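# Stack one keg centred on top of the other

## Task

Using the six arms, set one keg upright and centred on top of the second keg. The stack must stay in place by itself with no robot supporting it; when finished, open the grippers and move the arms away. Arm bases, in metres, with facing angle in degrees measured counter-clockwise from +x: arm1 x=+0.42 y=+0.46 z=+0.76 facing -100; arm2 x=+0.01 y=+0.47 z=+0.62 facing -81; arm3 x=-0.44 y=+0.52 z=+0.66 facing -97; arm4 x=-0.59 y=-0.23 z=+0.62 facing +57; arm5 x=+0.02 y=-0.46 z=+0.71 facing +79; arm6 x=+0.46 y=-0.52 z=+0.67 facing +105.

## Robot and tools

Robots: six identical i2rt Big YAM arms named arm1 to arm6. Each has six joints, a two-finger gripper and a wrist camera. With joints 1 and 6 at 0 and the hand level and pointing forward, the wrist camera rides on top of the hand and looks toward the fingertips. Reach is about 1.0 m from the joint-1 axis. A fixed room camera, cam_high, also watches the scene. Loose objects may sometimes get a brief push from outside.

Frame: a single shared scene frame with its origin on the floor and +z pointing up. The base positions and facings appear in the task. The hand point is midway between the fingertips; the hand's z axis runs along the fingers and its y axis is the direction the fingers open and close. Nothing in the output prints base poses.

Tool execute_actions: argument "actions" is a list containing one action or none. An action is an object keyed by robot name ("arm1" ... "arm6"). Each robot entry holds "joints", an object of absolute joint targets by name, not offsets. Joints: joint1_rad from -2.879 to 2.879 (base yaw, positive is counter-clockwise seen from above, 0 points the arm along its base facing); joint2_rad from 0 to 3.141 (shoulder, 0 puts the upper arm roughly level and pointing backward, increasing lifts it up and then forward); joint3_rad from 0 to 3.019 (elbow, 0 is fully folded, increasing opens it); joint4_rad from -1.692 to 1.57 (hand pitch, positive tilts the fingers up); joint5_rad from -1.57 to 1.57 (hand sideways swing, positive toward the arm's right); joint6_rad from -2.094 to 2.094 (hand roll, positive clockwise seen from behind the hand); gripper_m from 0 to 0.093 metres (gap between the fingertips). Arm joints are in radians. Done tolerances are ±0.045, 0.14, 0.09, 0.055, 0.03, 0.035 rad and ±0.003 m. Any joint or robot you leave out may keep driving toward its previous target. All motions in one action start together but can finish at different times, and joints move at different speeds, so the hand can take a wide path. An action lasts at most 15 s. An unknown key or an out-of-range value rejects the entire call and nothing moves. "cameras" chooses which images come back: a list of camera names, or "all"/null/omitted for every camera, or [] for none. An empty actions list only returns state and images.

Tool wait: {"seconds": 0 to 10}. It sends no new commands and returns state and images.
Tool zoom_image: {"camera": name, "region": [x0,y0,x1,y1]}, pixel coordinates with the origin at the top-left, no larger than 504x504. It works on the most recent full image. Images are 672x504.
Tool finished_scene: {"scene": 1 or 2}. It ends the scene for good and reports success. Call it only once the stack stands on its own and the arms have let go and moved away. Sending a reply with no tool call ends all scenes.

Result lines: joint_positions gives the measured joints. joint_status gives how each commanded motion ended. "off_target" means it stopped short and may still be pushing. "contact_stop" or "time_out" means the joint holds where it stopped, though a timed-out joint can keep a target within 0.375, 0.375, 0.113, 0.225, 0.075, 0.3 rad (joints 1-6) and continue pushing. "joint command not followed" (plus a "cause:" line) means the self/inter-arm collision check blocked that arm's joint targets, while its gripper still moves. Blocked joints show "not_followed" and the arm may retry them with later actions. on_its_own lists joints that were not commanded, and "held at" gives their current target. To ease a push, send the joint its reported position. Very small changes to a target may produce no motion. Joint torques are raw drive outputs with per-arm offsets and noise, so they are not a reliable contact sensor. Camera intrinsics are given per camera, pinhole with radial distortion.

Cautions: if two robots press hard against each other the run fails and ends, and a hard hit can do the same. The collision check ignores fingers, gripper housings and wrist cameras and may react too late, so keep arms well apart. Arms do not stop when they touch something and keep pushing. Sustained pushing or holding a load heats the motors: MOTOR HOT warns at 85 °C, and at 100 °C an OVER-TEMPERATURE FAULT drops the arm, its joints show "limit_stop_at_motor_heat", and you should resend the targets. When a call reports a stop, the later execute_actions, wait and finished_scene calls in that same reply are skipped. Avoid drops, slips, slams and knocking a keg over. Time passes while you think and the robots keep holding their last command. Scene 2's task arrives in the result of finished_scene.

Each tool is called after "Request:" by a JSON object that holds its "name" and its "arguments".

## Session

Request:
{"name": "execute_actions", "arguments": {"actions": []}}

Scene clock: 0.00 s.
Joint torques (N m, as the arm reports them, + toward a larger angle): no reading
arm1.joint_positions: joint1_rad=+0.356 joint2_rad=+0.559 joint3_rad=+1.366 joint4_rad=-1.345 joint5_rad=+0.091 joint6_rad=-0.411 gripper_m=+0.094
arm1.joint_status: not commanded
arm1.hand: x=+0.4489 y=+0.2415 z=+1.2926 quat_wxyz=(-0.271, -0.425, -0.762, +0.406) (m; scene frame)
arm2.joint_positions: joint1_rad=-0.267 joint2_rad=+0.618 joint3_rad=+1.471 joint4_rad=-1.477 joint5_rad=-0.141 joint6_rad=+0.293 gripper_m=+0.094
arm2.joint_status: not commanded
arm2.hand: x=+0.0117 y=+0.2677 z=+1.1691 quat_wxyz=(-0.390, -0.723, -0.516, +0.244) (m; scene frame)
arm3.joint_positions: joint1_rad=+0.165 joint2_rad=+0.618 joint3_rad=+1.464 joint4_rad=-1.231 joint5_rad=+0.201 joint6_rad=+0.487 gripper_m=+0.094
arm3.joint_status: not commanded
arm3.hand: x=-0.4660 y=+0.2910 z=+1.2616 quat_wxyz=(-0.441, -0.728, -0.390, +0.351) (m; scene frame)
arm4.joint_positions: joint1_rad=-0.416 joint2_rad=+0.547 joint3_rad=+1.331 joint4_rad=-1.403 joint5_rad=-0.039 joint6_rad=-0.504 gripper_m=+0.095
arm4.joint_status: not commanded
arm4.hand: x=-0.4206 y=-0.1098 z=+1.1327 quat_wxyz=(-0.455, +0.465, -0.759, -0.030) (m; scene frame)
arm5.joint_positions: joint1_rad=+0.286 joint2_rad=+0.617 joint3_rad=+1.450 joint4_rad=-1.174 joint5_rad=+0.244 joint6_rad=+0.094 gripper_m=+0.094
arm5.joint_status: not commanded
arm5.hand: x=+0.0303 y=-0.2196 z=+1.3139 quat_wxyz=(-0.444, +0.529, -0.619, -0.376) (m; scene frame)
arm6.joint_positions: joint1_rad=-0.117 joint2_rad=+0.543 joint3_rad=+1.341 joint4_rad=-1.526 joint5_rad=-0.193 joint6_rad=+0.499 gripper_m=+0.094
arm6.joint_status: not commanded
arm6.hand: x=+0.4006 y=-0.3479 z=+1.1692 quat_wxyz=(-0.103, +0.554, -0.720, -0.405) (m; scene frame)
pictures: arm1_cam_wrist, arm2_cam_wrist, arm3_cam_wrist, arm4_cam_wrist, arm5_cam_wrist, arm6_cam_wrist, cam_high
Images, in order (width x height): arm1_cam_wrist 672x504, arm2_cam_wrist 672x504, arm3_cam_wrist 672x504, arm4_cam_wrist 672x504, arm5_cam_wrist 672x504, arm6_cam_wrist 672x504, cam_high 672x504.

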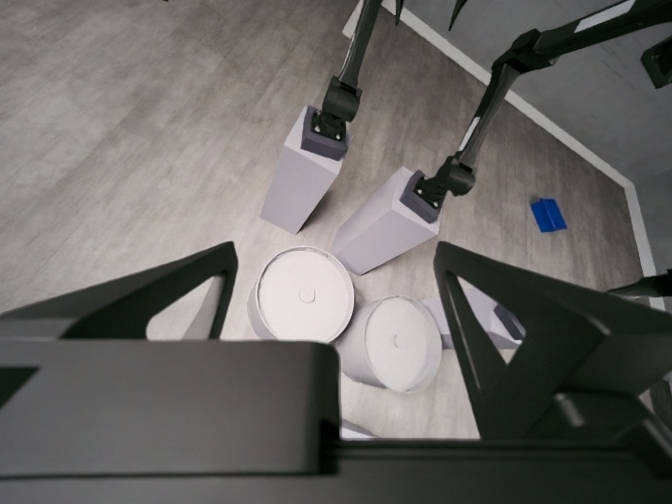

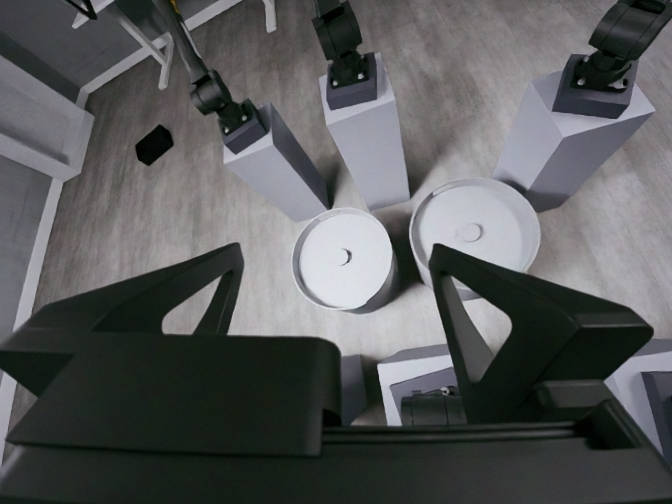

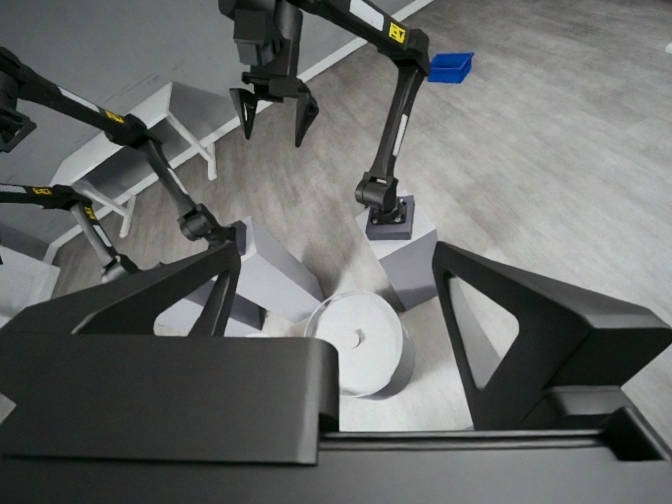

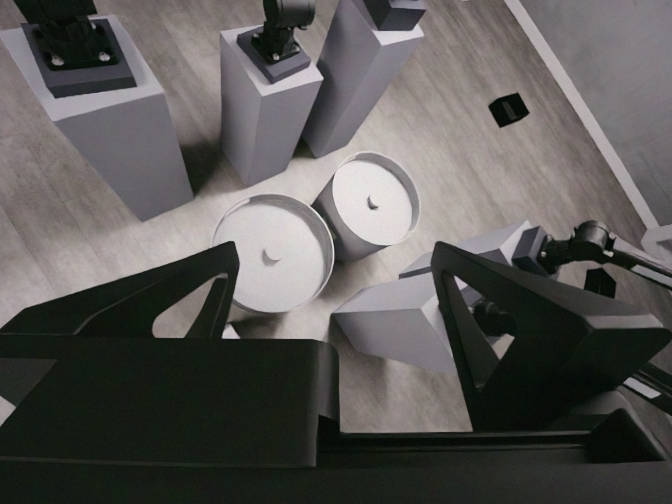

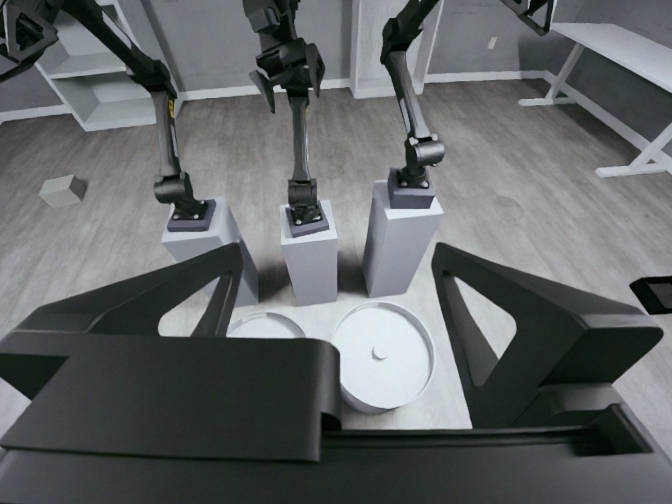

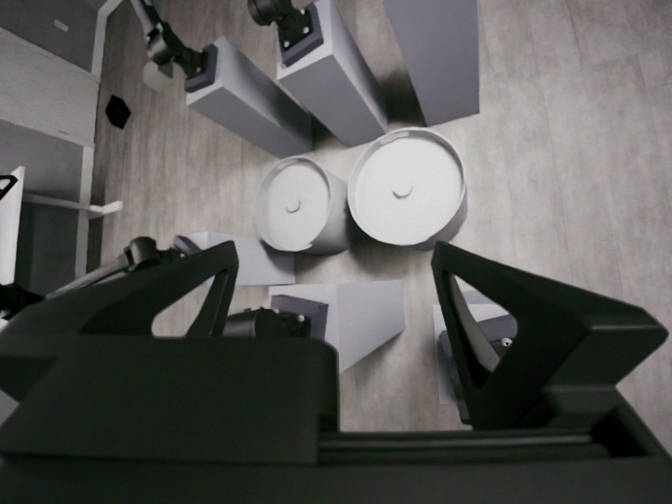

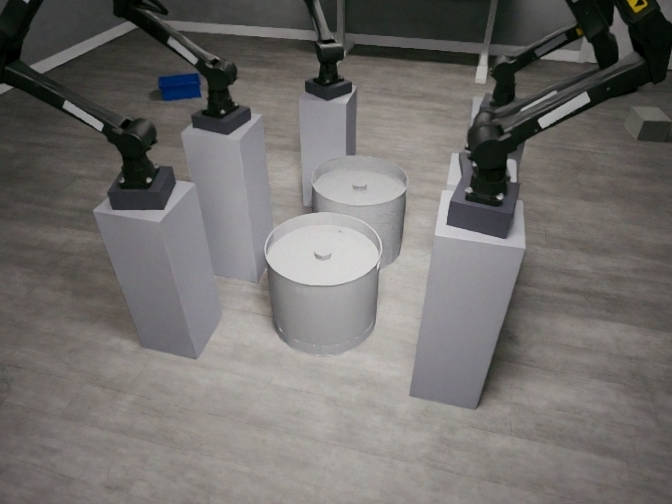

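Request:
{"name": "execute_actions", "arguments": {"actions": [{"arm1":{"joints":{"joint1_rad":0.045,"joint2_rad":1.5,"joint3_rad":0.7,"joint4_rad":-1.0,"joint5_rad":0,"joint6_rad":2.08}},"arm2":{"joints":{"joint1_rad":0.056,"joint2_rad":1.5,"joint3_rad":0.87,"joint4_rad":-1.1,"joint5_rad":0,"joint6_rad":0.94}},"arm5":{"joints":{"joint1_rad":-0.365,"joint2_rad":1.5,"joint3_rad":0.6,"joint4_rad":-0.9,"joint5_rad":0,"joint6_rad":-1.68}},"arm6":{"joints":{"joint1_rad":-0.09,"joint2_rad":1.5,"joint3_rad":0.84,"joint4_rad":-1.1,"joint5_rad":0,"joint6_rad":0.975}},"arm3":{"joints":{"joint1_rad":0.3,"joint2_rad":0.02,"joint3_rad":0.9,"joint4_rad":-1.5,"joint5_rad":0,"joint6_rad":0}},"arm4":{"joints":{"joint2_rad":0.1,"joint3_rad":1.2,"joint4_rad":-1.65,"joint6_rad":0}}}], "cameras": []}}

Request:
{"name": "execute_actions", "arguments": {"actions": [{"arm1":{"joints":{"joint2_rad":2.2,"joint4_rad":-0.35}},"arm2":{"joints":{"joint2_rad":1.95,"joint4_rad":-0.6}},"arm5":{"joints":{"joint2_rad":2.15,"joint4_rad":-0.2}},"arm6":{"joints":{"joint2_rad":2.05,"joint4_rad":-0.5}}}], "cameras": []}}

Request:
{"name": "execute_actions", "arguments": {"actions": [{"arm1":{"joints":{"joint2_rad":2.59,"joint3_rad":0.918,"joint4_rad":0.115}},"arm2":{"joints":{"joint2_rad":2.185,"joint3_rad":0.875,"joint4_rad":-0.23}},"arm5":{"joints":{"joint2_rad":2.465,"joint3_rad":0.67,"joint4_rad":0.244}},"arm6":{"joints":{"joint2_rad":2.335,"joint3_rad":0.845,"joint4_rad":-0.055}}}], "cameras": ["arm1_cam_wrist","arm2_cam_wrist","arm5_cam_wrist","arm6_cam_wrist"]}}

Scene clock: 25.43 s.
Joint torques (N m, as the arm reports them, + toward a larger angle): arm1=[-2.22 -7.8   7.41 -0.36  0.03  0.25] | arm2=[  1.52 -10.23   8.11   0.78   0.1    0.06] | arm3=[ 1.81  5.51  8.3   1.62 -0.14 -0.19] | arm4=[0.81 9.28 6.22 1.5  0.04 0.19] | arm5=[ 1.23 -5.87  5.07 -0.11 -0.22 -0.09] | arm6=[-0.15 -8.22  8.24  0.64  0.25  0.34]
arm1.joint_positions: joint1_rad=+0.052 joint2_rad=+1.492 joint3_rad=+0.689 joint4_rad=-1.003 joint5_rad=+0.001 joint6_rad=+2.066 gripper_m=+0.094
arm1.joint_status: all done
arm1.hand: x=+0.3889 y=+0.1942 z=+0.7527 quat_wxyz=(+0.121, -0.946, +0.298, +0.029) (m; scene frame)
arm2.joint_positions: joint1_rad=+0.056 joint2_rad=+1.495 joint3_rad=+0.850 joint4_rad=-1.113 joint5_rad=-0.002 joint6_rad=+0.924 gripper_m=+0.094
arm2.joint_status: all done
arm2.hand: x=+0.0771 y=+0.1569 z=+0.6612 quat_wxyz=(+0.090, -0.906, -0.414, -0.020) (m; scene frame)
arm3.joint_positions: joint1_rad=+0.289 joint2_rad=+0.031 joint3_rad=+0.893 joint4_rad=-1.499 joint5_rad=+0.003 joint6_rad=+0.009 gripper_m=+0.094
arm3.joint_status: all done
arm3.hand: x=-0.4262 y=+0.4308 z=+1.0149 quat_wxyz=(-0.344, -0.582, -0.677, +0.293) (m; scene frame)
arm4.joint_positions: joint1_rad=-0.416 joint2_rad=+0.081 joint3_rad=+1.189 joint4_rad=-1.649 joint5_rad=-0.039 joint6_rad=-0.016 gripper_m=+0.095
arm4.joint_status: all done
arm4.hand: x=-0.5665 y=-0.2042 z=+1.0652 quat_wxyz=(-0.467, +0.263, -0.831, -0.148) (m; scene frame)
arm5.joint_positions: joint1_rad=-0.368 joint2_rad=+1.488 joint3_rad=+0.594 joint4_rad=-0.901 joint5_rad=+0.002 joint6_rad=-1.671 gripper_m=+0.094
arm5.joint_status: all done
arm5.hand: x=+0.1483 y=-0.2541 z=+0.6840 quat_wxyz=(+0.106, +0.968, -0.224, -0.029) (m; scene frame)
arm6.joint_positions: joint1_rad=-0.100 joint2_rad=+1.492 joint3_rad=+0.820 joint4_rad=-1.115 joint5_rad=-0.003 joint6_rad=+0.958 gripper_m=+0.094
arm6.joint_status: all done
arm6.hand: x=+0.4084 y=-0.2184 z=+0.7090 quat_wxyz=(+0.025, +0.379, -0.919, +0.103) (m; scene frame)
pictures: none
No camera images: the call's "cameras" was empty. Leave "cameras" out to get every camera's image.

Scene clock: 26.87 s.
Joint torques (N m, as the arm reports them, + toward a larger angle): arm1=[ -2.22 -11.33   0.17  -0.22   0.03   0.21] | arm2=[  0.49 -15.7    5.34   1.     0.12   0.  ] | arm3=[ 1.91  4.22  8.29  1.81 -0.14 -0.2 ] | arm4=[0.66 9.24 6.29 1.46 0.03 0.2 ] | arm5=[ 1.07 -9.19  0.36  0.29 -0.23 -0.09] | arm6=[ -0.13 -11.89   4.08   0.74   0.24   0.34]
arm1.joint_positions: joint1_rad=+0.052 joint2_rad=+2.195 joint3_rad=+0.695 joint4_rad=-0.358 joint5_rad=+0.001 joint6_rad=+2.066 gripper_m=+0.094
arm1.joint_status: all done
arm1.hand: x=+0.3884 y=+0.2094 z=+0.5347 quat_wxyz=(+0.146, -0.943, +0.297, +0.034) (m; scene frame)
arm2.joint_positions: joint1_rad=+0.056 joint2_rad=+1.959 joint3_rad=+0.851 joint4_rad=-0.615 joint5_rad=-0.002 joint6_rad=+0.925 gripper_m=+0.094
arm2.joint_status: all done
arm2.hand: x=+0.0855 y=+0.1165 z=+0.4895 quat_wxyz=(+0.073, -0.907, -0.414, -0.016) (m; scene frame)
arm3.joint_positions: joint1_rad=+0.289 joint2_rad=+0.031 joint3_rad=+0.893 joint4_rad=-1.499 joint5_rad=+0.003 joint6_rad=+0.009 gripper_m=+0.094
arm3.joint_status: not commanded
arm3.hand: x=-0.4262 y=+0.4308 z=+1.0149 quat_wxyz=(-0.344, -0.582, -0.677, +0.293) (m; scene frame)
arm4.joint_positions: joint1_rad=-0.416 joint2_rad=+0.081 joint3_rad=+1.189 joint4_rad=-1.649 joint5_rad=-0.039 joint6_rad=-0.016 gripper_m=+0.095
arm4.joint_status: not commanded
arm4.hand: x=-0.5665 y=-0.2042 z=+1.0652 quat_wxyz=(-0.467, +0.263, -0.831, -0.148) (m; scene frame)
arm5.joint_positions: joint1_rad=-0.368 joint2_rad=+2.149 joint3_rad=+0.595 joint4_rad=-0.208 joint5_rad=+0.002 joint6_rad=-1.671 gripper_m=+0.094
arm5.joint_status: all done
arm5.hand: x=+0.1523 y=-0.2519 z=+0.4953 quat_wxyz=(+0.090, +0.970, -0.224, -0.023) (m; scene frame)
arm6.joint_positions: joint1_rad=-0.100 joint2_rad=+2.045 joint3_rad=+0.823 joint4_rad=-0.515 joint5_rad=-0.003 joint6_rad=+0.959 gripper_m=+0.094
arm6.joint_status: all done
arm6.hand: x=+0.4019 y=-0.1797 z=+0.5084 quat_wxyz=(+0.019, +0.379, -0.922, +0.080) (m; scene frame)
pictures: none
No camera images: the call's "cameras" was empty. Leave "cameras" out to get every camera's image.

Scene clock: 28.10 s.
Joint torques (N m, as the arm reports them, + toward a larger angle): arm1=[ -2.26 -14.25  -1.25   0.47   0.04   0.18] | arm2=[  0.05 -18.13   3.04   1.16   0.12   0.02] | arm3=[ 1.16  4.29  8.2   1.78 -0.13 -0.19] | arm4=[0.63 9.16 6.27 1.49 0.03 0.21] | arm5=[  1.12 -11.02  -1.73   0.71  -0.22  -0.06] | arm6=[ -0.15 -13.23   0.7    1.13   0.25   0.33]
arm1.joint_positions: joint1_rad=+0.052 joint2_rad=+2.594 joint3_rad=+0.914 joint4_rad=+0.106 joint5_rad=+0.001 joint6_rad=+2.067 gripper_m=+0.094
arm1.joint_status: all done
arm1.hand: x=+0.3778 y=+0.1289 z=+0.3964 quat_wxyz=(+0.007, -0.954, +0.300, +0.007) (m; scene frame)
arm2.joint_positions: joint1_rad=+0.056 joint2_rad=+2.201 joint3_rad=+0.865 joint4_rad=-0.247 joint5_rad=-0.002 joint6_rad=+0.925 gripper_m=+0.094
arm2.joint_status: all done
arm2.hand: x=+0.0905 y=+0.0927 z=+0.3980 quat_wxyz=(+0.005, -0.910, -0.416, -0.001) (m; scene frame)
arm3.joint_positions: joint1_rad=+0.289 joint2_rad=+0.031 joint3_rad=+0.893 joint4_rad=-1.499 joint5_rad=+0.003 joint6_rad=+0.009 gripper_m=+0.094
arm3.joint_status: not commanded
arm3.hand: x=-0.4262 y=+0.4308 z=+1.0149 quat_wxyz=(-0.344, -0.582, -0.677, +0.293) (m; scene frame)
arm4.joint_positions: joint1_rad=-0.416 joint2_rad=+0.081 joint3_rad=+1.189 joint4_rad=-1.649 joint5_rad=-0.039 joint6_rad=-0.016 gripper_m=+0.095
arm4.joint_status: not commanded
arm4.hand: x=-0.5665 y=-0.2042 z=+1.0652 quat_wxyz=(-0.467, +0.263, -0.831, -0.148) (m; scene frame)
arm5.joint_positions: joint1_rad=-0.368 joint2_rad=+2.477 joint3_rad=+0.672 joint4_rad=+0.234 joint5_rad=+0.002 joint6_rad=-1.672 gripper_m=+0.094
arm5.joint_status: all done
arm5.hand: x=+0.1679 y=-0.2287 z=+0.4013 quat_wxyz=(+0.000, +0.975, -0.224, +0.007) (m; scene frame)
arm6.joint_positions: joint1_rad=-0.100 joint2_rad=+2.341 joint3_rad=+0.843 joint4_rad=-0.072 joint5_rad=-0.003 joint6_rad=+0.959 gripper_m=+0.094
arm6.joint_status: all done
arm6.hand: x=+0.3989 y=-0.1622 z=+0.4018 quat_wxyz=(+0.001, +0.381, -0.925, -0.002) (m; scene frame)
pictures: arm1_cam_wrist, arm2_cam_wrist, arm5_cam_wrist, arm6_cam_wrist
Images, in order (width x height): arm1_cam_wrist 672x504, arm2_cam_wrist 672x504, arm5_cam_wrist 672x504, arm6_cam_wrist 672x504.

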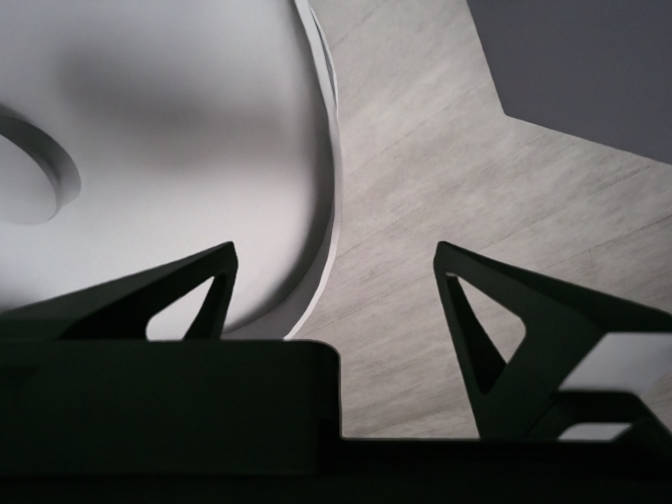

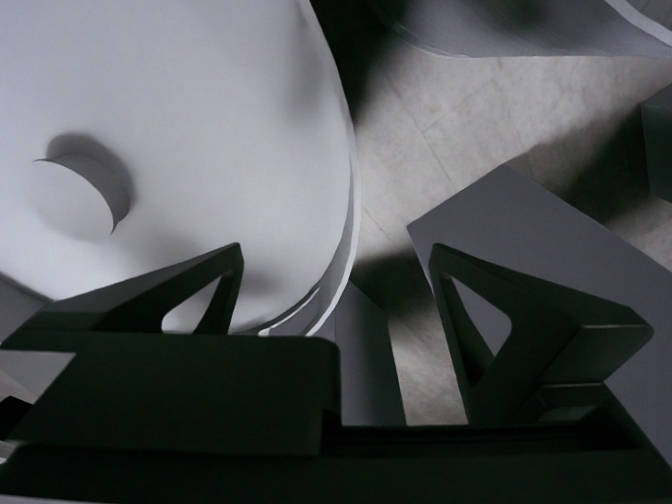

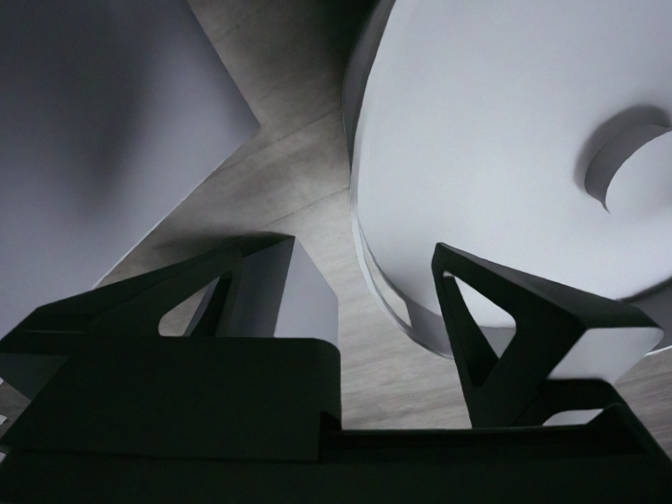

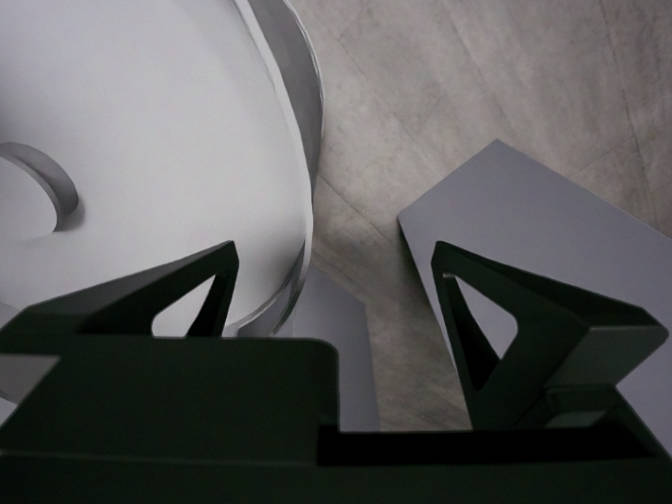

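Request:
{"name": "execute_actions", "arguments": {"actions": [{"arm1":{"joints":{"joint1_rad":0.02,"joint2_rad":2.71,"joint3_rad":0.97,"joint4_rad":0.165}},"arm2":{"joints":{"joint1_rad":0.04,"joint2_rad":2.3,"joint3_rad":0.88,"joint4_rad":-0.13}},"arm5":{"joints":{"joint1_rad":-0.32,"joint6_rad":-1.63,"joint2_rad":2.6,"joint3_rad":0.755,"joint4_rad":0.28}},"arm6":{"joints":{"joint1_rad":-0.07,"joint6_rad":1.0,"joint2_rad":2.465,"joint3_rad":0.93,"joint4_rad":-0.025}}}], "cameras": []}}

Request:
{"name": "execute_actions", "arguments": {"actions": [{"arm1":{"joints":{"joint2_rad":2.822,"joint3_rad":1.055,"joint4_rad":0.195}},"arm2":{"joints":{"joint2_rad":2.413,"joint3_rad":0.922,"joint4_rad":-0.055}},"arm5":{"joints":{"joint2_rad":2.725,"joint3_rad":0.834,"joint4_rad":0.322}},"arm6":{"joints":{"joint2_rad":2.582,"joint3_rad":0.992,"joint4_rad":0.03}}}], "cameras": ["arm1_cam_wrist","arm2_cam_wrist","arm5_cam_wrist","arm6_cam_wrist"]}}

Request:
{"name": "execute_actions", "arguments": {"actions": [{"arm1":{"joints":{"gripper_m":0}},"arm2":{"joints":{"gripper_m":0}},"arm6":{"joints":{"gripper_m":0}},"arm5":{"joints":{"gripper_m":0}}}], "cameras": []}}

Scene clock: 44.27 s.
Joint torques (N m, as the arm reports them, + toward a larger angle): arm1=[ -2.47 -12.84  -2.17   0.18   0.04   0.18] | arm2=[ -0.28 -17.48   1.9    1.15   0.14   0.02] | arm3=[ 1.45  4.91  8.43  1.82 -0.12 -0.18] | arm4=[0.78 9.3  6.27 1.46 0.03 0.21] | arm5=[  1.07 -10.92  -2.21   0.51  -0.21   0.1 ] | arm6=[ -0.42 -12.97   0.53   0.89   0.23   0.35]
arm1.joint_positions: joint1_rad=+0.030 joint2_rad=+2.708 joint3_rad=+0.971 joint4_rad=+0.162 joint5_rad=+0.001 joint6_rad=+2.067 gripper_m=+0.094
arm1.joint_status: all done
arm1.hand: x=+0.3712 y=+0.1392 z=+0.3580 quat_wxyz=(+0.007, -0.950, +0.311, +0.007) (m; scene frame)
arm2.joint_positions: joint1_rad=+0.049 joint2_rad=+2.307 joint3_rad=+0.875 joint4_rad=-0.146 joint5_rad=-0.002 joint6_rad=+0.925 gripper_m=+0.094
arm2.joint_status: all done
arm2.hand: x=+0.0862 y=+0.1000 z=+0.3603 quat_wxyz=(+0.003, -0.911, -0.412, -0.001) (m; scene frame)
arm3.joint_positions: joint1_rad=+0.289 joint2_rad=+0.031 joint3_rad=+0.893 joint4_rad=-1.499 joint5_rad=+0.003 joint6_rad=+0.009 gripper_m=+0.094
arm3.joint_status: not commanded
arm3.hand: x=-0.4262 y=+0.4308 z=+1.0149 quat_wxyz=(-0.344, -0.582, -0.677, +0.293) (m; scene frame)
arm4.joint_positions: joint1_rad=-0.416 joint2_rad=+0.081 joint3_rad=+1.189 joint4_rad=-1.649 joint5_rad=-0.039 joint6_rad=-0.016 gripper_m=+0.095
arm4.joint_status: not commanded
arm4.hand: x=-0.5665 y=-0.2042 z=+1.0652 quat_wxyz=(-0.467, +0.263, -0.831, -0.148) (m; scene frame)
arm5.joint_positions: joint1_rad=-0.323 joint2_rad=+2.600 joint3_rad=+0.761 joint4_rad=+0.277 joint5_rad=+0.002 joint6_rad=-1.639 gripper_m=+0.094
arm5.joint_status: all done
arm5.hand: x=+0.1621 y=-0.2145 z=+0.3615 quat_wxyz=(-0.004, +0.976, -0.218, +0.008) (m; scene frame)
arm6.joint_positions: joint1_rad=-0.077 joint2_rad=+2.456 joint3_rad=+0.928 joint4_rad=-0.035 joint5_rad=-0.003 joint6_rad=+0.983 gripper_m=+0.094
arm6.joint_status: all done
arm6.hand: x=+0.3881 y=-0.1497 z=+0.3637 quat_wxyz=(+0.000, +0.380, -0.925, -0.006) (m; scene frame)
pictures: none
No camera images: the call's "cameras" was empty. Leave "cameras" out to get every camera's image.

Scene clock: 45.23 s.
Joint torques (N m, as the arm reports them, + toward a larger angle): arm1=[ -2.49 -14.19  -2.56   0.11   0.04   0.18] | arm2=[ -0.09 -16.67   1.03   1.03   0.09   0.02] | arm3=[ 1.67  4.3   8.19  1.75 -0.14 -0.16] | arm4=[0.77 9.19 6.26 1.49 0.03 0.2 ] | arm5=[  1.15 -10.66  -2.78   0.5   -0.2    0.08] | arm6=[ -0.43 -13.23   0.14   0.88   0.23   0.32]
arm1.joint_positions: joint1_rad=+0.030 joint2_rad=+2.816 joint3_rad=+1.059 joint4_rad=+0.192 joint5_rad=+0.001 joint6_rad=+2.067 gripper_m=+0.094
arm1.joint_status: all done
arm1.hand: x=+0.3705 y=+0.1368 z=+0.3185 quat_wxyz=(+0.003, -0.950, +0.311, +0.006) (m; scene frame)
arm2.joint_positions: joint1_rad=+0.049 joint2_rad=+2.417 joint3_rad=+0.920 joint4_rad=-0.069 joint5_rad=-0.002 joint6_rad=+0.925 gripper_m=+0.094
arm2.joint_status: all done
arm2.hand: x=+0.0867 y=+0.0975 z=+0.3229 quat_wxyz=(-0.003, -0.911, -0.412, +0.001) (m; scene frame)
arm3.joint_positions: joint1_rad=+0.289 joint2_rad=+0.031 joint3_rad=+0.893 joint4_rad=-1.499 joint5_rad=+0.003 joint6_rad=+0.009 gripper_m=+0.094
arm3.joint_status: not commanded
arm3.hand: x=-0.4262 y=+0.4308 z=+1.0149 quat_wxyz=(-0.344, -0.582, -0.677, +0.293) (m; scene frame)
arm4.joint_positions: joint1_rad=-0.416 joint2_rad=+0.081 joint3_rad=+1.189 joint4_rad=-1.649 joint5_rad=-0.039 joint6_rad=-0.016 gripper_m=+0.095
arm4.joint_status: not commanded
arm4.hand: x=-0.5665 y=-0.2042 z=+1.0652 quat_wxyz=(-0.467, +0.263, -0.831, -0.148) (m; scene frame)
arm5.joint_positions: joint1_rad=-0.323 joint2_rad=+2.726 joint3_rad=+0.841 joint4_rad=+0.318 joint5_rad=+0.002 joint6_rad=-1.638 gripper_m=+0.094
arm5.joint_status: all done
arm5.hand: x=+0.1608 y=-0.2178 z=+0.3201 quat_wxyz=(-0.002, +0.976, -0.218, +0.008) (m; scene frame)
arm6.joint_positions: joint1_rad=-0.077 joint2_rad=+2.576 joint3_rad=+0.990 joint4_rad=+0.018 joint5_rad=-0.003 joint6_rad=+0.984 gripper_m=+0.094
arm6.joint_status: all done
arm6.hand: x=+0.3888 y=-0.1528 z=+0.3219 quat_wxyz=(+0.001, +0.380, -0.925, -0.003) (m; scene frame)
pictures: arm1_cam_wrist, arm2_cam_wrist, arm5_cam_wrist, arm6_cam_wrist
Images, in order (width x height): arm1_cam_wrist 672x504, arm2_cam_wrist 672x504, arm5_cam_wrist 672x504, arm6_cam_wrist 672x504.

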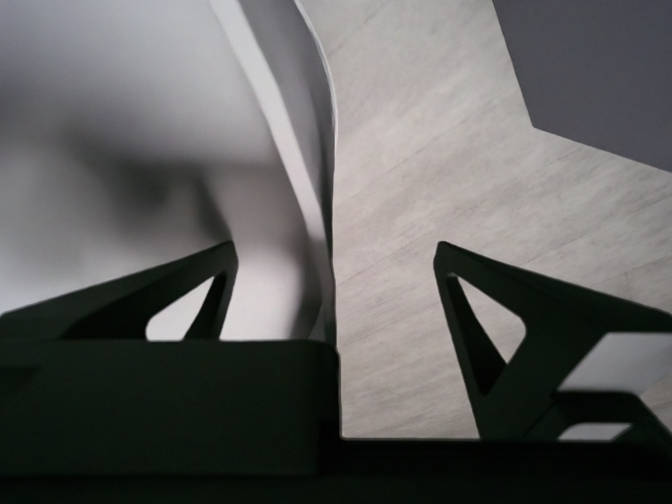

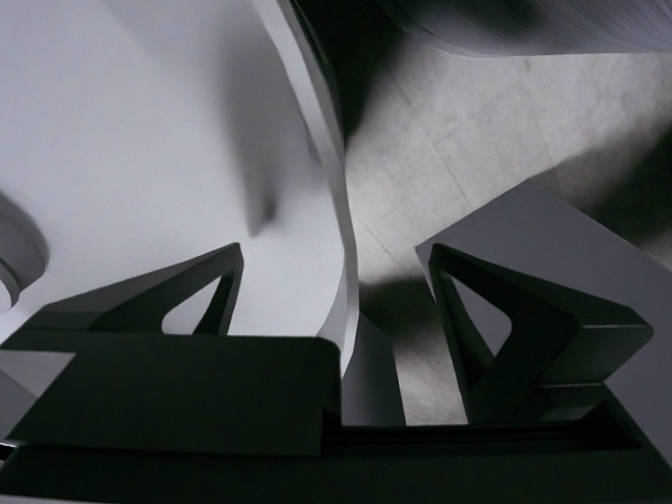

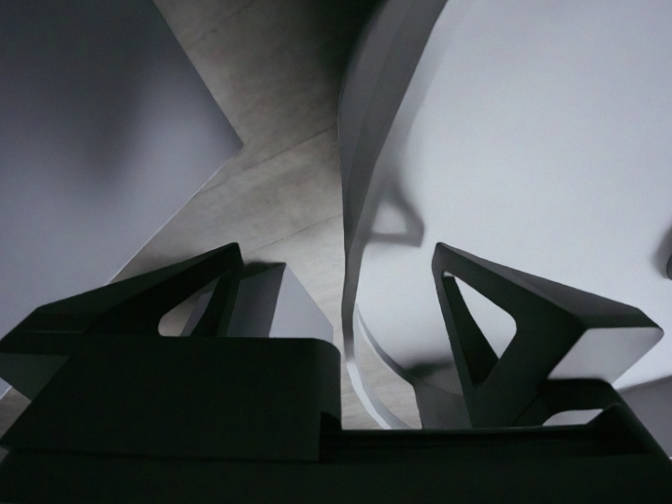

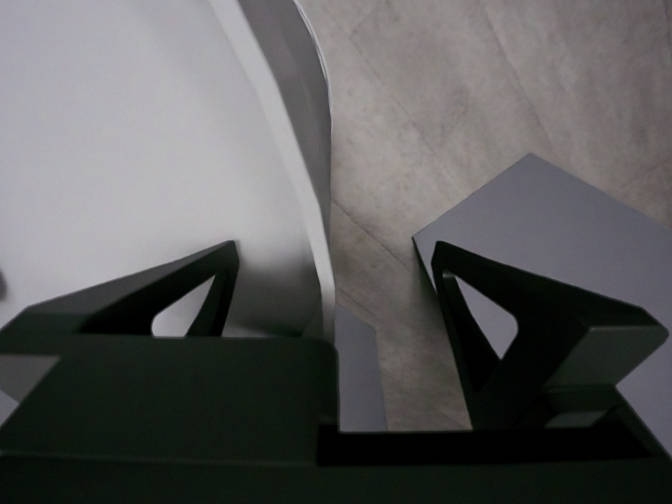

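Scene clock: 46.00 s.
Joint torques (N m, as the arm reports them, + toward a larger angle): arm1=[ -2.36 -13.55  -2.79   0.17   0.05   0.07] | arm2=[  0.3  -16.72   1.54   1.12  -0.02   0.04] | arm3=[ 1.67  4.83  8.37  1.74 -0.14 -0.11] | arm4=[0.57 9.26 6.26 1.52 0.03 0.2 ] | arm5=[  1.36 -11.01  -2.89   0.32  -0.2    0.21] | arm6=[ -0.53 -13.27  -0.36   0.79   0.28   0.23]
arm1.joint_positions: joint1_rad=+0.028 joint2_rad=+2.815 joint3_rad=+1.061 joint4_rad=+0.194 joint5_rad=+0.000 joint6_rad=+2.078 gripper_m=+0.001
arm1.joint_status: all done
arm1.hand: x=+0.3696 y=+0.1346 z=+0.3185 quat_wxyz=(+0.000, -0.948, +0.317, +0.006) (m; scene frame)
arm2.joint_positions: joint1_rad=+0.044 joint2_rad=+2.417 joint3_rad=+0.913 joint4_rad=-0.069 joint5_rad=+0.002 joint6_rad=+0.925 gripper_m=+0.002
arm2.joint_status: all done
arm2.hand: x=+0.0834 y=+0.1017 z=+0.3225 quat_wxyz=(+0.001, -0.912, -0.410, +0.001) (m; scene frame)
arm3.joint_positions: joint1_rad=+0.289 joint2_rad=+0.031 joint3_rad=+0.893 joint4_rad=-1.499 joint5_rad=+0.003 joint6_rad=+0.009 gripper_m=+0.094
arm3.joint_status: not commanded
arm3.hand: x=-0.4262 y=+0.4308 z=+1.0149 quat_wxyz=(-0.344, -0.582, -0.677, +0.293) (m; scene frame)
arm4.joint_positions: joint1_rad=-0.416 joint2_rad=+0.081 joint3_rad=+1.189 joint4_rad=-1.649 joint5_rad=-0.039 joint6_rad=-0.016 gripper_m=+0.095
arm4.joint_status: not commanded
arm4.hand: x=-0.5665 y=-0.2042 z=+1.0652 quat_wxyz=(-0.467, +0.263, -0.831, -0.148) (m; scene frame)
arm5.joint_positions: joint1_rad=-0.323 joint2_rad=+2.725 joint3_rad=+0.845 joint4_rad=+0.323 joint5_rad=+0.001 joint6_rad=-1.653 gripper_m=+0.002
arm5.joint_status: all done
arm5.hand: x=+0.1628 y=-0.2140 z=+0.3200 quat_wxyz=(-0.007, +0.977, -0.211, +0.009) (m; scene frame)
arm6.joint_positions: joint1_rad=-0.076 joint2_rad=+2.576 joint3_rad=+0.994 joint4_rad=+0.023 joint5_rad=-0.004 joint6_rad=+0.994 gripper_m=+0.001
arm6.joint_status: all done
arm6.hand: x=+0.3874 y=-0.1493 z=+0.3219 quat_wxyz=(+0.000, +0.375, -0.927, -0.008) (m; scene frame)
pictures: none
No camera images: the call's "cameras" was empty. Leave "cameras" out to get every camera's image.

Request:
{"name": "execute_actions", "arguments": {"actions": [{"arm1":{"joints":{"joint2_rad":2.6,"joint3_rad":0.96,"joint4_rad":0.165}},"arm5":{"joints":{"joint2_rad":2.51,"joint3_rad":0.73,"joint4_rad":0.275}},"arm2":{"joints":{"joint2_rad":2.185,"joint3_rad":0.895,"joint4_rad":-0.14}},"arm6":{"joints":{"joint2_rad":2.34,"joint3_rad":0.945,"joint4_rad":-0.04}}}], "cameras": []}}

Request:
{"name": "execute_actions", "arguments": {"actions": [{"arm1":{"joints":{"joint1_rad":-0.045,"joint6_rad":2.0,"joint2_rad":2.528,"joint3_rad":0.815,"joint4_rad":0.215}},"arm5":{"joints":{"joint1_rad":-0.225,"joint6_rad":-1.55,"joint2_rad":2.36,"joint3_rad":0.745,"joint4_rad":0.125}},"arm2":{"joints":{"joint1_rad":0.025,"joint6_rad":0.91,"joint2_rad":2.06,"joint3_rad":0.75,"joint4_rad":-0.13}},"arm6":{"joints":{"joint1_rad":-0.06,"joint6_rad":1.01,"joint2_rad":2.24,"joint3_rad":1.02,"joint4_rad":-0.19}}}], "cameras": []}}

Request:
{"name": "execute_actions", "arguments": {"actions": [{"arm1":{"joints":{"joint2_rad":2.305,"joint3_rad":0.715,"joint4_rad":0.11}},"arm5":{"joints":{"joint2_rad":2.112,"joint3_rad":0.675,"joint4_rad":-0.025}},"arm2":{"joints":{"joint2_rad":1.83,"joint3_rad":0.735,"joint4_rad":-0.32}},"arm6":{"joints":{"joint2_rad":2.05,"joint3_rad":0.98,"joint4_rad":-0.33}}}], "cameras": []}}

Request:
{"name": "execute_actions", "arguments": {"actions": [{"arm1":{"joints":{"joint2_rad":2.05,"joint3_rad":0.65,"joint4_rad":-0.05}},"arm5":{"joints":{"joint2_rad":1.85,"joint3_rad":0.645,"joint4_rad":-0.22}},"arm2":{"joints":{"joint2_rad":1.615,"joint3_rad":0.76,"joint4_rad":-0.55}},"arm6":{"joints":{"joint2_rad":1.865,"joint3_rad":0.97,"joint4_rad":-0.5}}}], "cameras": []}}

Request:
{"name": "execute_actions", "arguments": {"actions": [{"arm1":{"joints":{"joint2_rad":1.78,"joint3_rad":0.645,"joint4_rad":-0.27}},"arm5":{"joints":{"joint2_rad":1.585,"joint3_rad":0.67,"joint4_rad":-0.47}},"arm2":{"joints":{"joint2_rad":1.44,"joint3_rad":0.81,"joint4_rad":-0.8}},"arm6":{"joints":{"joint2_rad":1.705,"joint3_rad":0.99,"joint4_rad":-0.7}}}], "cameras": []}}

Request:
{"name": "execute_actions", "arguments": {"actions": [{"arm1":{"joints":{"joint2_rad":1.53,"joint3_rad":0.67,"joint4_rad":-0.53}},"arm5":{"joints":{"joint2_rad":1.37,"joint3_rad":0.725,"joint4_rad":-0.75}},"arm2":{"joints":{"joint2_rad":1.29,"joint3_rad":0.90,"joint4_rad":-1.04}},"arm6":{"joints":{"joint2_rad":1.57,"joint3_rad":1.05,"joint4_rad":-0.91}}}], "cameras": []}}

Scene clock: 74.43 s.
Joint torques (N m, as the arm reports them, + toward a larger angle): arm1=[ -2.24 -22.54  -3.72   0.43   0.24   0.05] | arm2=[  0.92 -27.91   3.52   0.29   0.17   0.01] | arm3=[ 1.44  5.09  8.26  1.89 -0.1  -0.22] | arm4=[0.69 9.11 6.21 1.47 0.02 0.21] | arm5=[  1.   -16.68  -4.19   0.49  -0.51   0.21] | arm6=[ -0.47 -21.56   1.8    0.26   0.13   0.2 ]
arm1.joint_positions: joint1_rad=+0.028 joint2_rad=+2.700 joint3_rad=+0.979 joint4_rad=+0.158 joint5_rad=-0.005 joint6_rad=+2.078 gripper_m=+0.001
arm1.joint_status: all done
arm1.hand: x=+0.3705 y=+0.1311 z=+0.3599 quat_wxyz=(+0.002, -0.948, +0.317, +0.003) (m; scene frame)
arm2.joint_positions: joint1_rad=+0.044 joint2_rad=+2.300 joint3_rad=+0.868 joint4_rad=-0.133 joint5_rad=-0.003 joint6_rad=+0.925 gripper_m=+0.002
arm2.joint_status: all done
arm2.hand: x=+0.0851 y=+0.0983 z=+0.3624 quat_wxyz=(-0.004, -0.912, -0.410, +0.000) (m; scene frame)
arm3.joint_positions: joint1_rad=+0.289 joint2_rad=+0.031 joint3_rad=+0.893 joint4_rad=-1.499 joint5_rad=+0.003 joint6_rad=+0.009 gripper_m=+0.094
arm3.joint_status: not commanded
arm3.hand: x=-0.4262 y=+0.4308 z=+1.0149 quat_wxyz=(-0.344, -0.582, -0.677, +0.293) (m; scene frame)
arm4.joint_positions: joint1_rad=-0.416 joint2_rad=+0.081 joint3_rad=+1.189 joint4_rad=-1.649 joint5_rad=-0.039 joint6_rad=-0.016 gripper_m=+0.095
arm4.joint_status: not commanded
arm4.hand: x=-0.5665 y=-0.2042 z=+1.0652 quat_wxyz=(-0.467, +0.263, -0.831, -0.148) (m; scene frame)
arm5.joint_positions: joint1_rad=-0.322 joint2_rad=+2.600 joint3_rad=+0.765 joint4_rad=+0.272 joint5_rad=+0.010 joint6_rad=-1.654 gripper_m=+0.002
arm5.joint_status: all done
arm5.hand: x=+0.1637 y=-0.2142 z=+0.3609 quat_wxyz=(-0.002, +0.978, -0.210, +0.012) (m; scene frame)
arm6.joint_positions: joint1_rad=-0.076 joint2_rad=+2.452 joint3_rad=+0.927 joint4_rad=-0.036 joint5_rad=-0.001 joint6_rad=+0.997 gripper_m=+0.001
arm6.joint_status: all done
arm6.hand: x=+0.3878 y=-0.1492 z=+0.3652 quat_wxyz=(-0.001, +0.374, -0.927, -0.006) (m; scene frame)
pictures: none
No camera images: the call's "cameras" was empty. Leave "cameras" out to get every camera's image.

Scene clock: 75.43 s.
Joint torques (N m, as the arm reports them, + toward a larger angle): arm1=[ -1.98 -19.16  -3.51   0.51   0.08  -0.04] | arm2=[  0.63 -24.12   4.37   0.77   0.03  -0.14] | arm3=[ 2.28  4.48  8.25  1.99 -0.12 -0.16] | arm4=[0.76 9.13 6.24 1.52 0.02 0.2 ] | arm5=[  1.07 -17.93  -2.49  -0.01  -0.13   0.11] | arm6=[ -0.74 -24.02   3.94   0.01   0.44   0.19]
arm1.joint_positions: joint1_rad=-0.043 joint2_rad=+2.610 joint3_rad=+0.825 joint4_rad=+0.204 joint5_rad=+0.000 joint6_rad=+2.008 gripper_m=+0.001
arm1.joint_status: all done
arm1.hand: x=+0.3547 y=+0.1730 z=+0.3979 quat_wxyz=(+0.011, -0.948, +0.317, +0.007) (m; scene frame)
arm2.joint_positions: joint1_rad=+0.026 joint2_rad=+2.155 joint3_rad=+0.713 joint4_rad=-0.136 joint5_rad=+0.000 joint6_rad=+0.908 gripper_m=+0.002
arm2.joint_status: all done
arm2.hand: x=+0.0698 y=+0.1404 z=+0.4031 quat_wxyz=(+0.003, -0.912, -0.410, +0.000) (m; scene frame)
arm3.joint_positions: joint1_rad=+0.289 joint2_rad=+0.031 joint3_rad=+0.893 joint4_rad=-1.499 joint5_rad=+0.003 joint6_rad=+0.009 gripper_m=+0.094
arm3.joint_status: not commanded
arm3.hand: x=-0.4262 y=+0.4308 z=+1.0149 quat_wxyz=(-0.344, -0.582, -0.677, +0.293) (m; scene frame)
arm4.joint_positions: joint1_rad=-0.416 joint2_rad=+0.081 joint3_rad=+1.189 joint4_rad=-1.649 joint5_rad=-0.039 joint6_rad=-0.016 gripper_m=+0.095
arm4.joint_status: not commanded
arm4.hand: x=-0.5665 y=-0.2042 z=+1.0652 quat_wxyz=(-0.467, +0.263, -0.831, -0.148) (m; scene frame)
arm5.joint_positions: joint1_rad=-0.224 joint2_rad=+2.467 joint3_rad=+0.769 joint4_rad=+0.134 joint5_rad=-0.001 joint6_rad=-1.560 gripper_m=+0.002
arm5.joint_status: all done
arm5.hand: x=+0.1488 y=-0.1734 z=+0.3972 quat_wxyz=(-0.004, +0.978, -0.209, +0.007) (m; scene frame)
arm6.joint_positions: joint1_rad=-0.062 joint2_rad=+2.361 joint3_rad=+0.992 joint4_rad=-0.181 joint5_rad=-0.009 joint6_rad=+1.010 gripper_m=+0.001
arm6.joint_status: all done
arm6.hand: x=+0.3725 y=-0.1081 z=+0.4024 quat_wxyz=(+0.002, +0.375, -0.927, -0.012) (m; scene frame)
pictures: none
No camera images: the call's "cameras" was empty. Leave "cameras" out to get every camera's image.

Scene clock: 76.47 s.
Joint torques (N m, as the arm reports them, + toward a larger angle): arm1=[ -1.79 -18.89  -0.98   0.06   0.15  -0.04] | arm2=[  1.05 -23.22   7.02   0.52  -0.06  -0.08] | arm3=[ 1.54  4.66  8.16  1.82 -0.13 -0.16] | arm4=[0.85 9.24 6.24 1.48 0.03 0.21] | arm5=[  1.89 -16.88   0.96   0.15  -0.36   0.1 ] | arm6=[ -0.7  -22.18   7.75   1.02   0.66   0.19]
arm1.joint_positions: joint1_rad=-0.043 joint2_rad=+2.389 joint3_rad=+0.708 joint4_rad=+0.110 joint5_rad=-0.002 joint6_rad=+2.008 gripper_m=+0.001
arm1.joint_status: all done
arm1.hand: x=+0.3549 y=+0.1681 z=+0.4673 quat_wxyz=(+0.006, -0.948, +0.317, +0.005) (m; scene frame)
arm2.joint_positions: joint1_rad=+0.024 joint2_rad=+1.925 joint3_rad=+0.681 joint4_rad=-0.321 joint5_rad=+0.002 joint6_rad=+0.907 gripper_m=+0.002
arm2.joint_status: all done
arm2.hand: x=+0.0700 y=+0.1340 z=+0.4736 quat_wxyz=(-0.004, -0.912, -0.409, +0.003) (m; scene frame)
arm3.joint_positions: joint1_rad=+0.289 joint2_rad=+0.031 joint3_rad=+0.893 joint4_rad=-1.499 joint5_rad=+0.003 joint6_rad=+0.009 gripper_m=+0.094
arm3.joint_status: not commanded
arm3.hand: x=-0.4262 y=+0.4308 z=+1.0149 quat_wxyz=(-0.344, -0.582, -0.677, +0.293) (m; scene frame)
arm4.joint_positions: joint1_rad=-0.416 joint2_rad=+0.081 joint3_rad=+1.189 joint4_rad=-1.649 joint5_rad=-0.039 joint6_rad=-0.016 gripper_m=+0.095
arm4.joint_status: not commanded
arm4.hand: x=-0.5665 y=-0.2042 z=+1.0652 quat_wxyz=(-0.467, +0.263, -0.831, -0.148) (m; scene frame)
arm5.joint_positions: joint1_rad=-0.230 joint2_rad=+2.219 joint3_rad=+0.664 joint4_rad=-0.021 joint5_rad=+0.006 joint6_rad=-1.563 gripper_m=+0.002
arm5.joint_status: all done
arm5.hand: x=+0.1489 y=-0.1778 z=+0.4714 quat_wxyz=(+0.003, +0.978, -0.210, +0.009) (m; scene frame)
arm6.joint_positions: joint1_rad=-0.060 joint2_rad=+2.150 joint3_rad=+0.921 joint4_rad=-0.340 joint5_rad=-0.012 joint6_rad=+1.012 gripper_m=+0.001
arm6.joint_status: all done
arm6.hand: x=+0.3725 y=-0.1144 z=+0.4783 quat_wxyz=(+0.005, +0.375, -0.927, -0.003) (m; scene frame)
pictures: none
No camera images: the call's "cameras" was empty. Leave "cameras" out to get every camera's image.

Scene clock: 77.50 s.
Joint torques (N m, as the arm reports them, + toward a larger angle): arm1=[ -1.91 -18.21   2.82   0.29  -0.07  -0.03] | arm2=[  0.59 -20.31  10.62   0.47   0.    -0.08] | arm3=[ 1.41  4.65  8.25  1.84 -0.16 -0.21] | arm4=[0.78 9.15 6.25 1.48 0.03 0.21] | arm5=[  1.38 -16.68   4.14   0.2   -0.46   0.13] | arm6=[ -1.62 -19.46  10.38   1.07   0.59   0.17]
arm1.joint_positions: joint1_rad=-0.043 joint2_rad=+2.138 joint3_rad=+0.618 joint4_rad=-0.055 joint5_rad=+0.004 joint6_rad=+2.008 gripper_m=+0.001
arm1.joint_status: all done
arm1.hand: x=+0.3548 y=+0.1688 z=+0.5391 quat_wxyz=(+0.007, -0.948, +0.317, +0.009) (m; scene frame)
arm2.joint_positions: joint1_rad=+0.024 joint2_rad=+1.698 joint3_rad=+0.684 joint4_rad=-0.551 joint5_rad=+0.002 joint6_rad=+0.907 gripper_m=+0.002
arm2.joint_status: all done
arm2.hand: x=+0.0698 y=+0.1348 z=+0.5463 quat_wxyz=(-0.003, -0.912, -0.409, +0.003) (m; scene frame)
arm3.joint_positions: joint1_rad=+0.289 joint2_rad=+0.031 joint3_rad=+0.893 joint4_rad=-1.499 joint5_rad=+0.003 joint6_rad=+0.009 gripper_m=+0.094
arm3.joint_status: not commanded
arm3.hand: x=-0.4262 y=+0.4308 z=+1.0149 quat_wxyz=(-0.344, -0.582, -0.677, +0.293) (m; scene frame)
arm4.joint_positions: joint1_rad=-0.416 joint2_rad=+0.081 joint3_rad=+1.189 joint4_rad=-1.649 joint5_rad=-0.039 joint6_rad=-0.016 gripper_m=+0.095
arm4.joint_status: not commanded
arm4.hand: x=-0.5665 y=-0.2042 z=+1.0652 quat_wxyz=(-0.467, +0.263, -0.831, -0.148) (m; scene frame)
arm5.joint_positions: joint1_rad=-0.230 joint2_rad=+1.965 joint3_rad=+0.610 joint4_rad=-0.218 joint5_rad=+0.008 joint6_rad=-1.563 gripper_m=+0.002
arm5.joint_status: all done
arm5.hand: x=+0.1490 y=-0.1763 z=+0.5430 quat_wxyz=(+0.002, +0.978, -0.210, +0.010) (m; scene frame)
arm6.joint_positions: joint1_rad=-0.060 joint2_rad=+1.952 joint3_rad=+0.897 joint4_rad=-0.516 joint5_rad=-0.012 joint6_rad=+1.012 gripper_m=+0.001
arm6.joint_status: all done
arm6.hand: x=+0.3727 y=-0.1149 z=+0.5523 quat_wxyz=(+0.005, +0.375, -0.927, -0.002) (m; scene frame)
pictures: none
No camera images: the call's "cameras" was empty. Leave "cameras" out to get every camera's image.

Scene clock: 79.57 s.
Joint torques (N m, as the arm reports them, + toward a larger angle): arm1=[ -1.98 -18.1    8.18   0.4    0.    -0.1 ] | arm2=[  1.21 -16.24  12.98  -0.32   0.07  -0.11] | arm3=[ 1.43  4.9   8.34  1.92 -0.11 -0.18] | arm4=[0.74 9.23 6.28 1.47 0.03 0.21] | arm5=[  1.27 -16.45   8.07   0.07  -0.42   0.07] | arm6=[ -1.28 -16.5   13.28   0.51   0.74   0.11]
arm1.joint_positions: joint1_rad=-0.043 joint2_rad=+1.875 joint3_rad=+0.579 joint4_rad=-0.277 joint5_rad=+0.002 joint6_rad=+2.013 gripper_m=+0.001
arm1.joint_status: all done
arm1.hand: x=+0.3553 y=+0.1659 z=+0.6110 quat_wxyz=(+0.007, -0.947, +0.320, +0.008) (m; scene frame)
arm2.joint_positions: joint1_rad=+0.024 joint2_rad=+1.498 joint3_rad=+0.722 joint4_rad=-0.778 joint5_rad=-0.001 joint6_rad=+0.909 gripper_m=+0.002
arm2.joint_status: all done
arm2.hand: x=+0.0702 y=+0.1366 z=+0.6187 quat_wxyz=(-0.009, -0.913, -0.408, +0.002) (m; scene frame)
arm3.joint_positions: joint1_rad=+0.289 joint2_rad=+0.031 joint3_rad=+0.893 joint4_rad=-1.499 joint5_rad=+0.003 joint6_rad=+0.009 gripper_m=+0.094
arm3.joint_status: not commanded
arm3.hand: x=-0.4262 y=+0.4308 z=+1.0149 quat_wxyz=(-0.344, -0.582, -0.677, +0.293) (m; scene frame)
arm4.joint_positions: joint1_rad=-0.416 joint2_rad=+0.081 joint3_rad=+1.189 joint4_rad=-1.649 joint5_rad=-0.039 joint6_rad=-0.016 gripper_m=+0.095
arm4.joint_status: not commanded
arm4.hand: x=-0.5665 y=-0.2042 z=+1.0652 quat_wxyz=(-0.467, +0.263, -0.831, -0.148) (m; scene frame)
arm5.joint_positions: joint1_rad=-0.230 joint2_rad=+1.713 joint3_rad=+0.603 joint4_rad=-0.465 joint5_rad=+0.007 joint6_rad=-1.558 gripper_m=+0.002
arm5.joint_status: all done
arm5.hand: x=+0.1482 y=-0.1754 z=+0.6158 quat_wxyz=(+0.002, +0.977, -0.212, +0.009) (m; scene frame)
arm6.joint_positions: joint1_rad=-0.058 joint2_rad=+1.763 joint3_rad=+0.898 joint4_rad=-0.702 joint5_rad=-0.015 joint6_rad=+1.020 gripper_m=+0.001
arm6.joint_status: joint3_rad time_out (moved +0.000 of +0.093); the others done
arm6.on_its_own: joint3_rad reads +0.898 and still pushes toward +0.990 since a time_out
arm6.hand: x=+0.3720 y=-0.1202 z=+0.6261 quat_wxyz=(+0.007, +0.372, -0.928, -0.004) (m; scene frame)
pictures: none
No camera images: the call's "cameras" was empty. Leave "cameras" out to get every camera's image.

not run: a stop came earlier in this reply.

Request:
{"name": "execute_actions", "arguments": {"actions": [{"arm1":{"joints":{"joint2_rad":1.53,"joint3_rad":0.67,"joint4_rad":-0.53}},"arm5":{"joints":{"joint2_rad":1.37,"joint3_rad":0.725,"joint4_rad":-0.74}},"arm2":{"joints":{"joint2_rad":1.3,"joint3_rad":0.905,"joint4_rad":-1.03}},"arm6":{"joints":{"joint2_rad":1.58,"joint3_rad":1.055,"joint4_rad":-0.89}}}], "cameras": []}}

Scene clock: 89.53 s.
Joint torques (N m, as the arm reports them, + toward a larger angle): arm1=[ -1.89 -16.96  13.    -0.62  -0.06  -0.13] | arm2=[  1.77 -17.07  14.21  -0.19   0.58  -0.04] | arm3=[ 2.18  4.53  8.31  1.75 -0.12 -0.2 ] | arm4=[0.72 9.24 6.2  1.48 0.03 0.2 ] | arm5=[  1.34 -15.61  11.59  -1.72  -0.46   0.04] | arm6=[ -1.89 -14.11  15.64   0.87   0.27   0.04]
arm1.joint_positions: joint1_rad=-0.043 joint2_rad=+1.627 joint3_rad=+0.576 joint4_rad=-0.516 joint5_rad=+0.004 joint6_rad=+2.016 gripper_m=+0.001
arm1.joint_status: joint3_rad time_out (moved -0.003 of +0.091); the others done
arm1.on_its_own: joint3_rad reads +0.576 and still pushes toward +0.670 since a time_out
arm1.hand: x=+0.3558 y=+0.1662 z=+0.6805 quat_wxyz=(+0.003, -0.947, +0.321, +0.008) (m; scene frame)
arm2.joint_positions: joint1_rad=+0.017 joint2_rad=+1.365 joint3_rad=+0.813 joint4_rad=-1.014 joint5_rad=-0.014 joint6_rad=+0.905 gripper_m=+0.002
arm2.joint_status: joint3_rad time_out (moved +0.090 of +0.183); the others done
arm2.on_its_own: joint3_rad reads +0.813 and still pushes toward +0.905 since a time_out
arm2.hand: x=+0.0701 y=+0.1382 z=+0.6880 quat_wxyz=(-0.005, -0.913, -0.407, -0.005) (m; scene frame)
arm3.joint_positions: joint1_rad=+0.289 joint2_rad=+0.031 joint3_rad=+0.893 joint4_rad=-1.499 joint5_rad=+0.003 joint6_rad=+0.009 gripper_m=+0.094
arm3.joint_status: not commanded
arm3.hand: x=-0.4262 y=+0.4308 z=+1.0149 quat_wxyz=(-0.344, -0.582, -0.677, +0.293) (m; scene frame)
arm4.joint_positions: joint1_rad=-0.416 joint2_rad=+0.081 joint3_rad=+1.189 joint4_rad=-1.649 joint5_rad=-0.039 joint6_rad=-0.016 gripper_m=+0.095
arm4.joint_status: not commanded
arm4.hand: x=-0.5665 y=-0.2042 z=+1.0652 quat_wxyz=(-0.467, +0.263, -0.831, -0.148) (m; scene frame)
arm5.joint_positions: joint1_rad=-0.229 joint2_rad=+1.499 joint3_rad=+0.630 joint4_rad=-0.690 joint5_rad=+0.008 joint6_rad=-1.554 gripper_m=+0.002
arm5.joint_status: joint3_rad time_out (moved +0.027 of +0.122); the others done
arm5.on_its_own: joint3_rad reads +0.630 and still pushes toward +0.725 since a time_out
arm5.hand: x=+0.1474 y=-0.1754 z=+0.6833 quat_wxyz=(-0.005, +0.977, -0.214, +0.011) (m; scene frame)
arm6.joint_positions: joint1_rad=-0.051 joint2_rad=+1.618 joint3_rad=+0.949 joint4_rad=-0.901 joint5_rad=-0.004 joint6_rad=+1.028 gripper_m=+0.001
arm6.joint_status: joint3_rad time_out (moved +0.052 of +0.157); the others done
arm6.on_its_own: joint3_rad reads +0.949 and still pushes toward +1.055 since a time_out
arm6.hand: x=+0.3719 y=-0.1222 z=+0.6967 quat_wxyz=(+0.001, +0.371, -0.929, -0.003) (m; scene frame)
pictures: none
joint command not followed: on one or more control steps a check withheld the commanded joint targets of the arm1 arm, and it was not sent them on those steps.
cause: the commanded joint targets would bring a part of the robot too close to another arm (this arm's wrist (the part past joint 4) and the other arm's wrist (the part past joint 4)); next, command targets that bring no part of the robot closer to that arm.
No camera images: the call's "cameras" was empty. Leave "cameras" out to get every camera's image.

Already at rim height; go directly to traverse step 1.

Request:
{"name": "execute_actions", "arguments": {"actions": [{"arm1":{"joints":{"joint1_rad":-0.393,"joint6_rad":1.66,"joint2_rad":1.43,"joint3_rad":0.835,"joint4_rad":-0.81}},"arm5":{"joints":{"joint1_rad":0.155,"joint6_rad":-1.17,"joint2_rad":1.19,"joint3_rad":0.78,"joint4_rad":-1.0}},"arm2":{"joints":{"joint1_rad":-0.33,"joint6_rad":0.555,"joint2_rad":1.18,"joint3_rad":1.015,"joint4_rad":-1.265}},"arm6":{"joints":{"joint1_rad":0.197,"joint6_rad":1.27,"joint2_rad":1.54,"joint3_rad":1.27,"joint4_rad":-1.14}}}], "cameras": []}}

Scene clock: 101.23 s.
Joint torques (N m, as the arm reports them, + toward a larger angle): arm1=[ -1.81 -17.07  15.99  -1.63   0.23  -0.06] | arm2=[  1.81 -16.67  15.37  -0.62   0.37  -0.09] | arm3=[ 1.69  4.56  8.34  1.88 -0.13 -0.17] | arm4=[0.88 9.23 6.24 1.48 0.03 0.21] | arm5=[  1.18 -11.77  14.04  -1.42  -0.22   0.02] | arm6=[ -2.11 -17.56  17.02  -0.71   0.51   0.01]
arm1.joint_positions: joint1_rad=-0.394 joint2_rad=+1.521 joint3_rad=+0.734 joint4_rad=-0.773 joint5_rad=-0.004 joint6_rad=+1.670 gripper_m=+0.001
arm1.joint_status: joint3_rad time_out (moved +0.158 of +0.259); the others done
arm1.on_its_own: joint3_rad reads +0.734 and still pushes toward +0.835 since a time_out
arm1.hand: x=+0.2381 y=+0.1689 z=+0.7500 quat_wxyz=(-0.001, -0.946, +0.323, +0.006) (m; scene frame)
arm2.joint_positions: joint1_rad=-0.338 joint2_rad=+1.255 joint3_rad=+0.920 joint4_rad=-1.230 joint5_rad=-0.010 joint6_rad=+0.553 gripper_m=+0.002
arm2.joint_status: joint3_rad time_out (moved +0.107 of +0.202); the others done
arm2.on_its_own: joint3_rad reads +0.920 and still pushes toward +1.015 since a time_out
arm2.hand: x=-0.0487 y=+0.1448 z=+0.7591 quat_wxyz=(-0.006, -0.914, -0.406, -0.002) (m; scene frame)
arm3.joint_positions: joint1_rad=+0.289 joint2_rad=+0.031 joint3_rad=+0.893 joint4_rad=-1.499 joint5_rad=+0.003 joint6_rad=+0.009 gripper_m=+0.094
arm3.joint_status: not commanded
arm3.hand: x=-0.4262 y=+0.4308 z=+1.0149 quat_wxyz=(-0.344, -0.582, -0.677, +0.293) (m; scene frame)
arm4.joint_positions: joint1_rad=-0.416 joint2_rad=+0.081 joint3_rad=+1.189 joint4_rad=-1.649 joint5_rad=-0.039 joint6_rad=-0.016 gripper_m=+0.095
arm4.joint_status: not commanded
arm4.hand: x=-0.5665 y=-0.2042 z=+1.0652 quat_wxyz=(-0.467, +0.263, -0.831, -0.148) (m; scene frame)
arm5.joint_positions: joint1_rad=+0.154 joint2_rad=+1.282 joint3_rad=+0.666 joint4_rad=-0.959 joint5_rad=+0.002 joint6_rad=-1.170 gripper_m=+0.002
arm5.joint_status: joint3_rad time_out (moved +0.037 of +0.150); the others done
arm5.on_its_own: joint3_rad reads +0.666 and still pushes toward +0.779 since a time_out
arm5.hand: x=+0.0293 y=-0.1700 z=+0.7529 quat_wxyz=(+0.001, +0.977, -0.214, +0.008) (m; scene frame)
arm6.joint_positions: joint1_rad=+0.208 joint2_rad=+1.607 joint3_rad=+1.161 joint4_rad=-1.114 joint5_rad=-0.009 joint6_rad=+1.291 gripper_m=+0.001
arm6.joint_status: joint3_rad time_out (moved +0.212 of +0.321); the others done
arm6.on_its_own: joint3_rad reads +1.161 and still pushes toward +1.270 since a time_out
arm6.hand: x=+0.2524 y=-0.1205 z=+0.7694 quat_wxyz=(+0.004, +0.369, -0.929, -0.006) (m; scene frame)
pictures: none
No camera images: the call's "cameras" was empty. Leave "cameras" out to get every camera's image.


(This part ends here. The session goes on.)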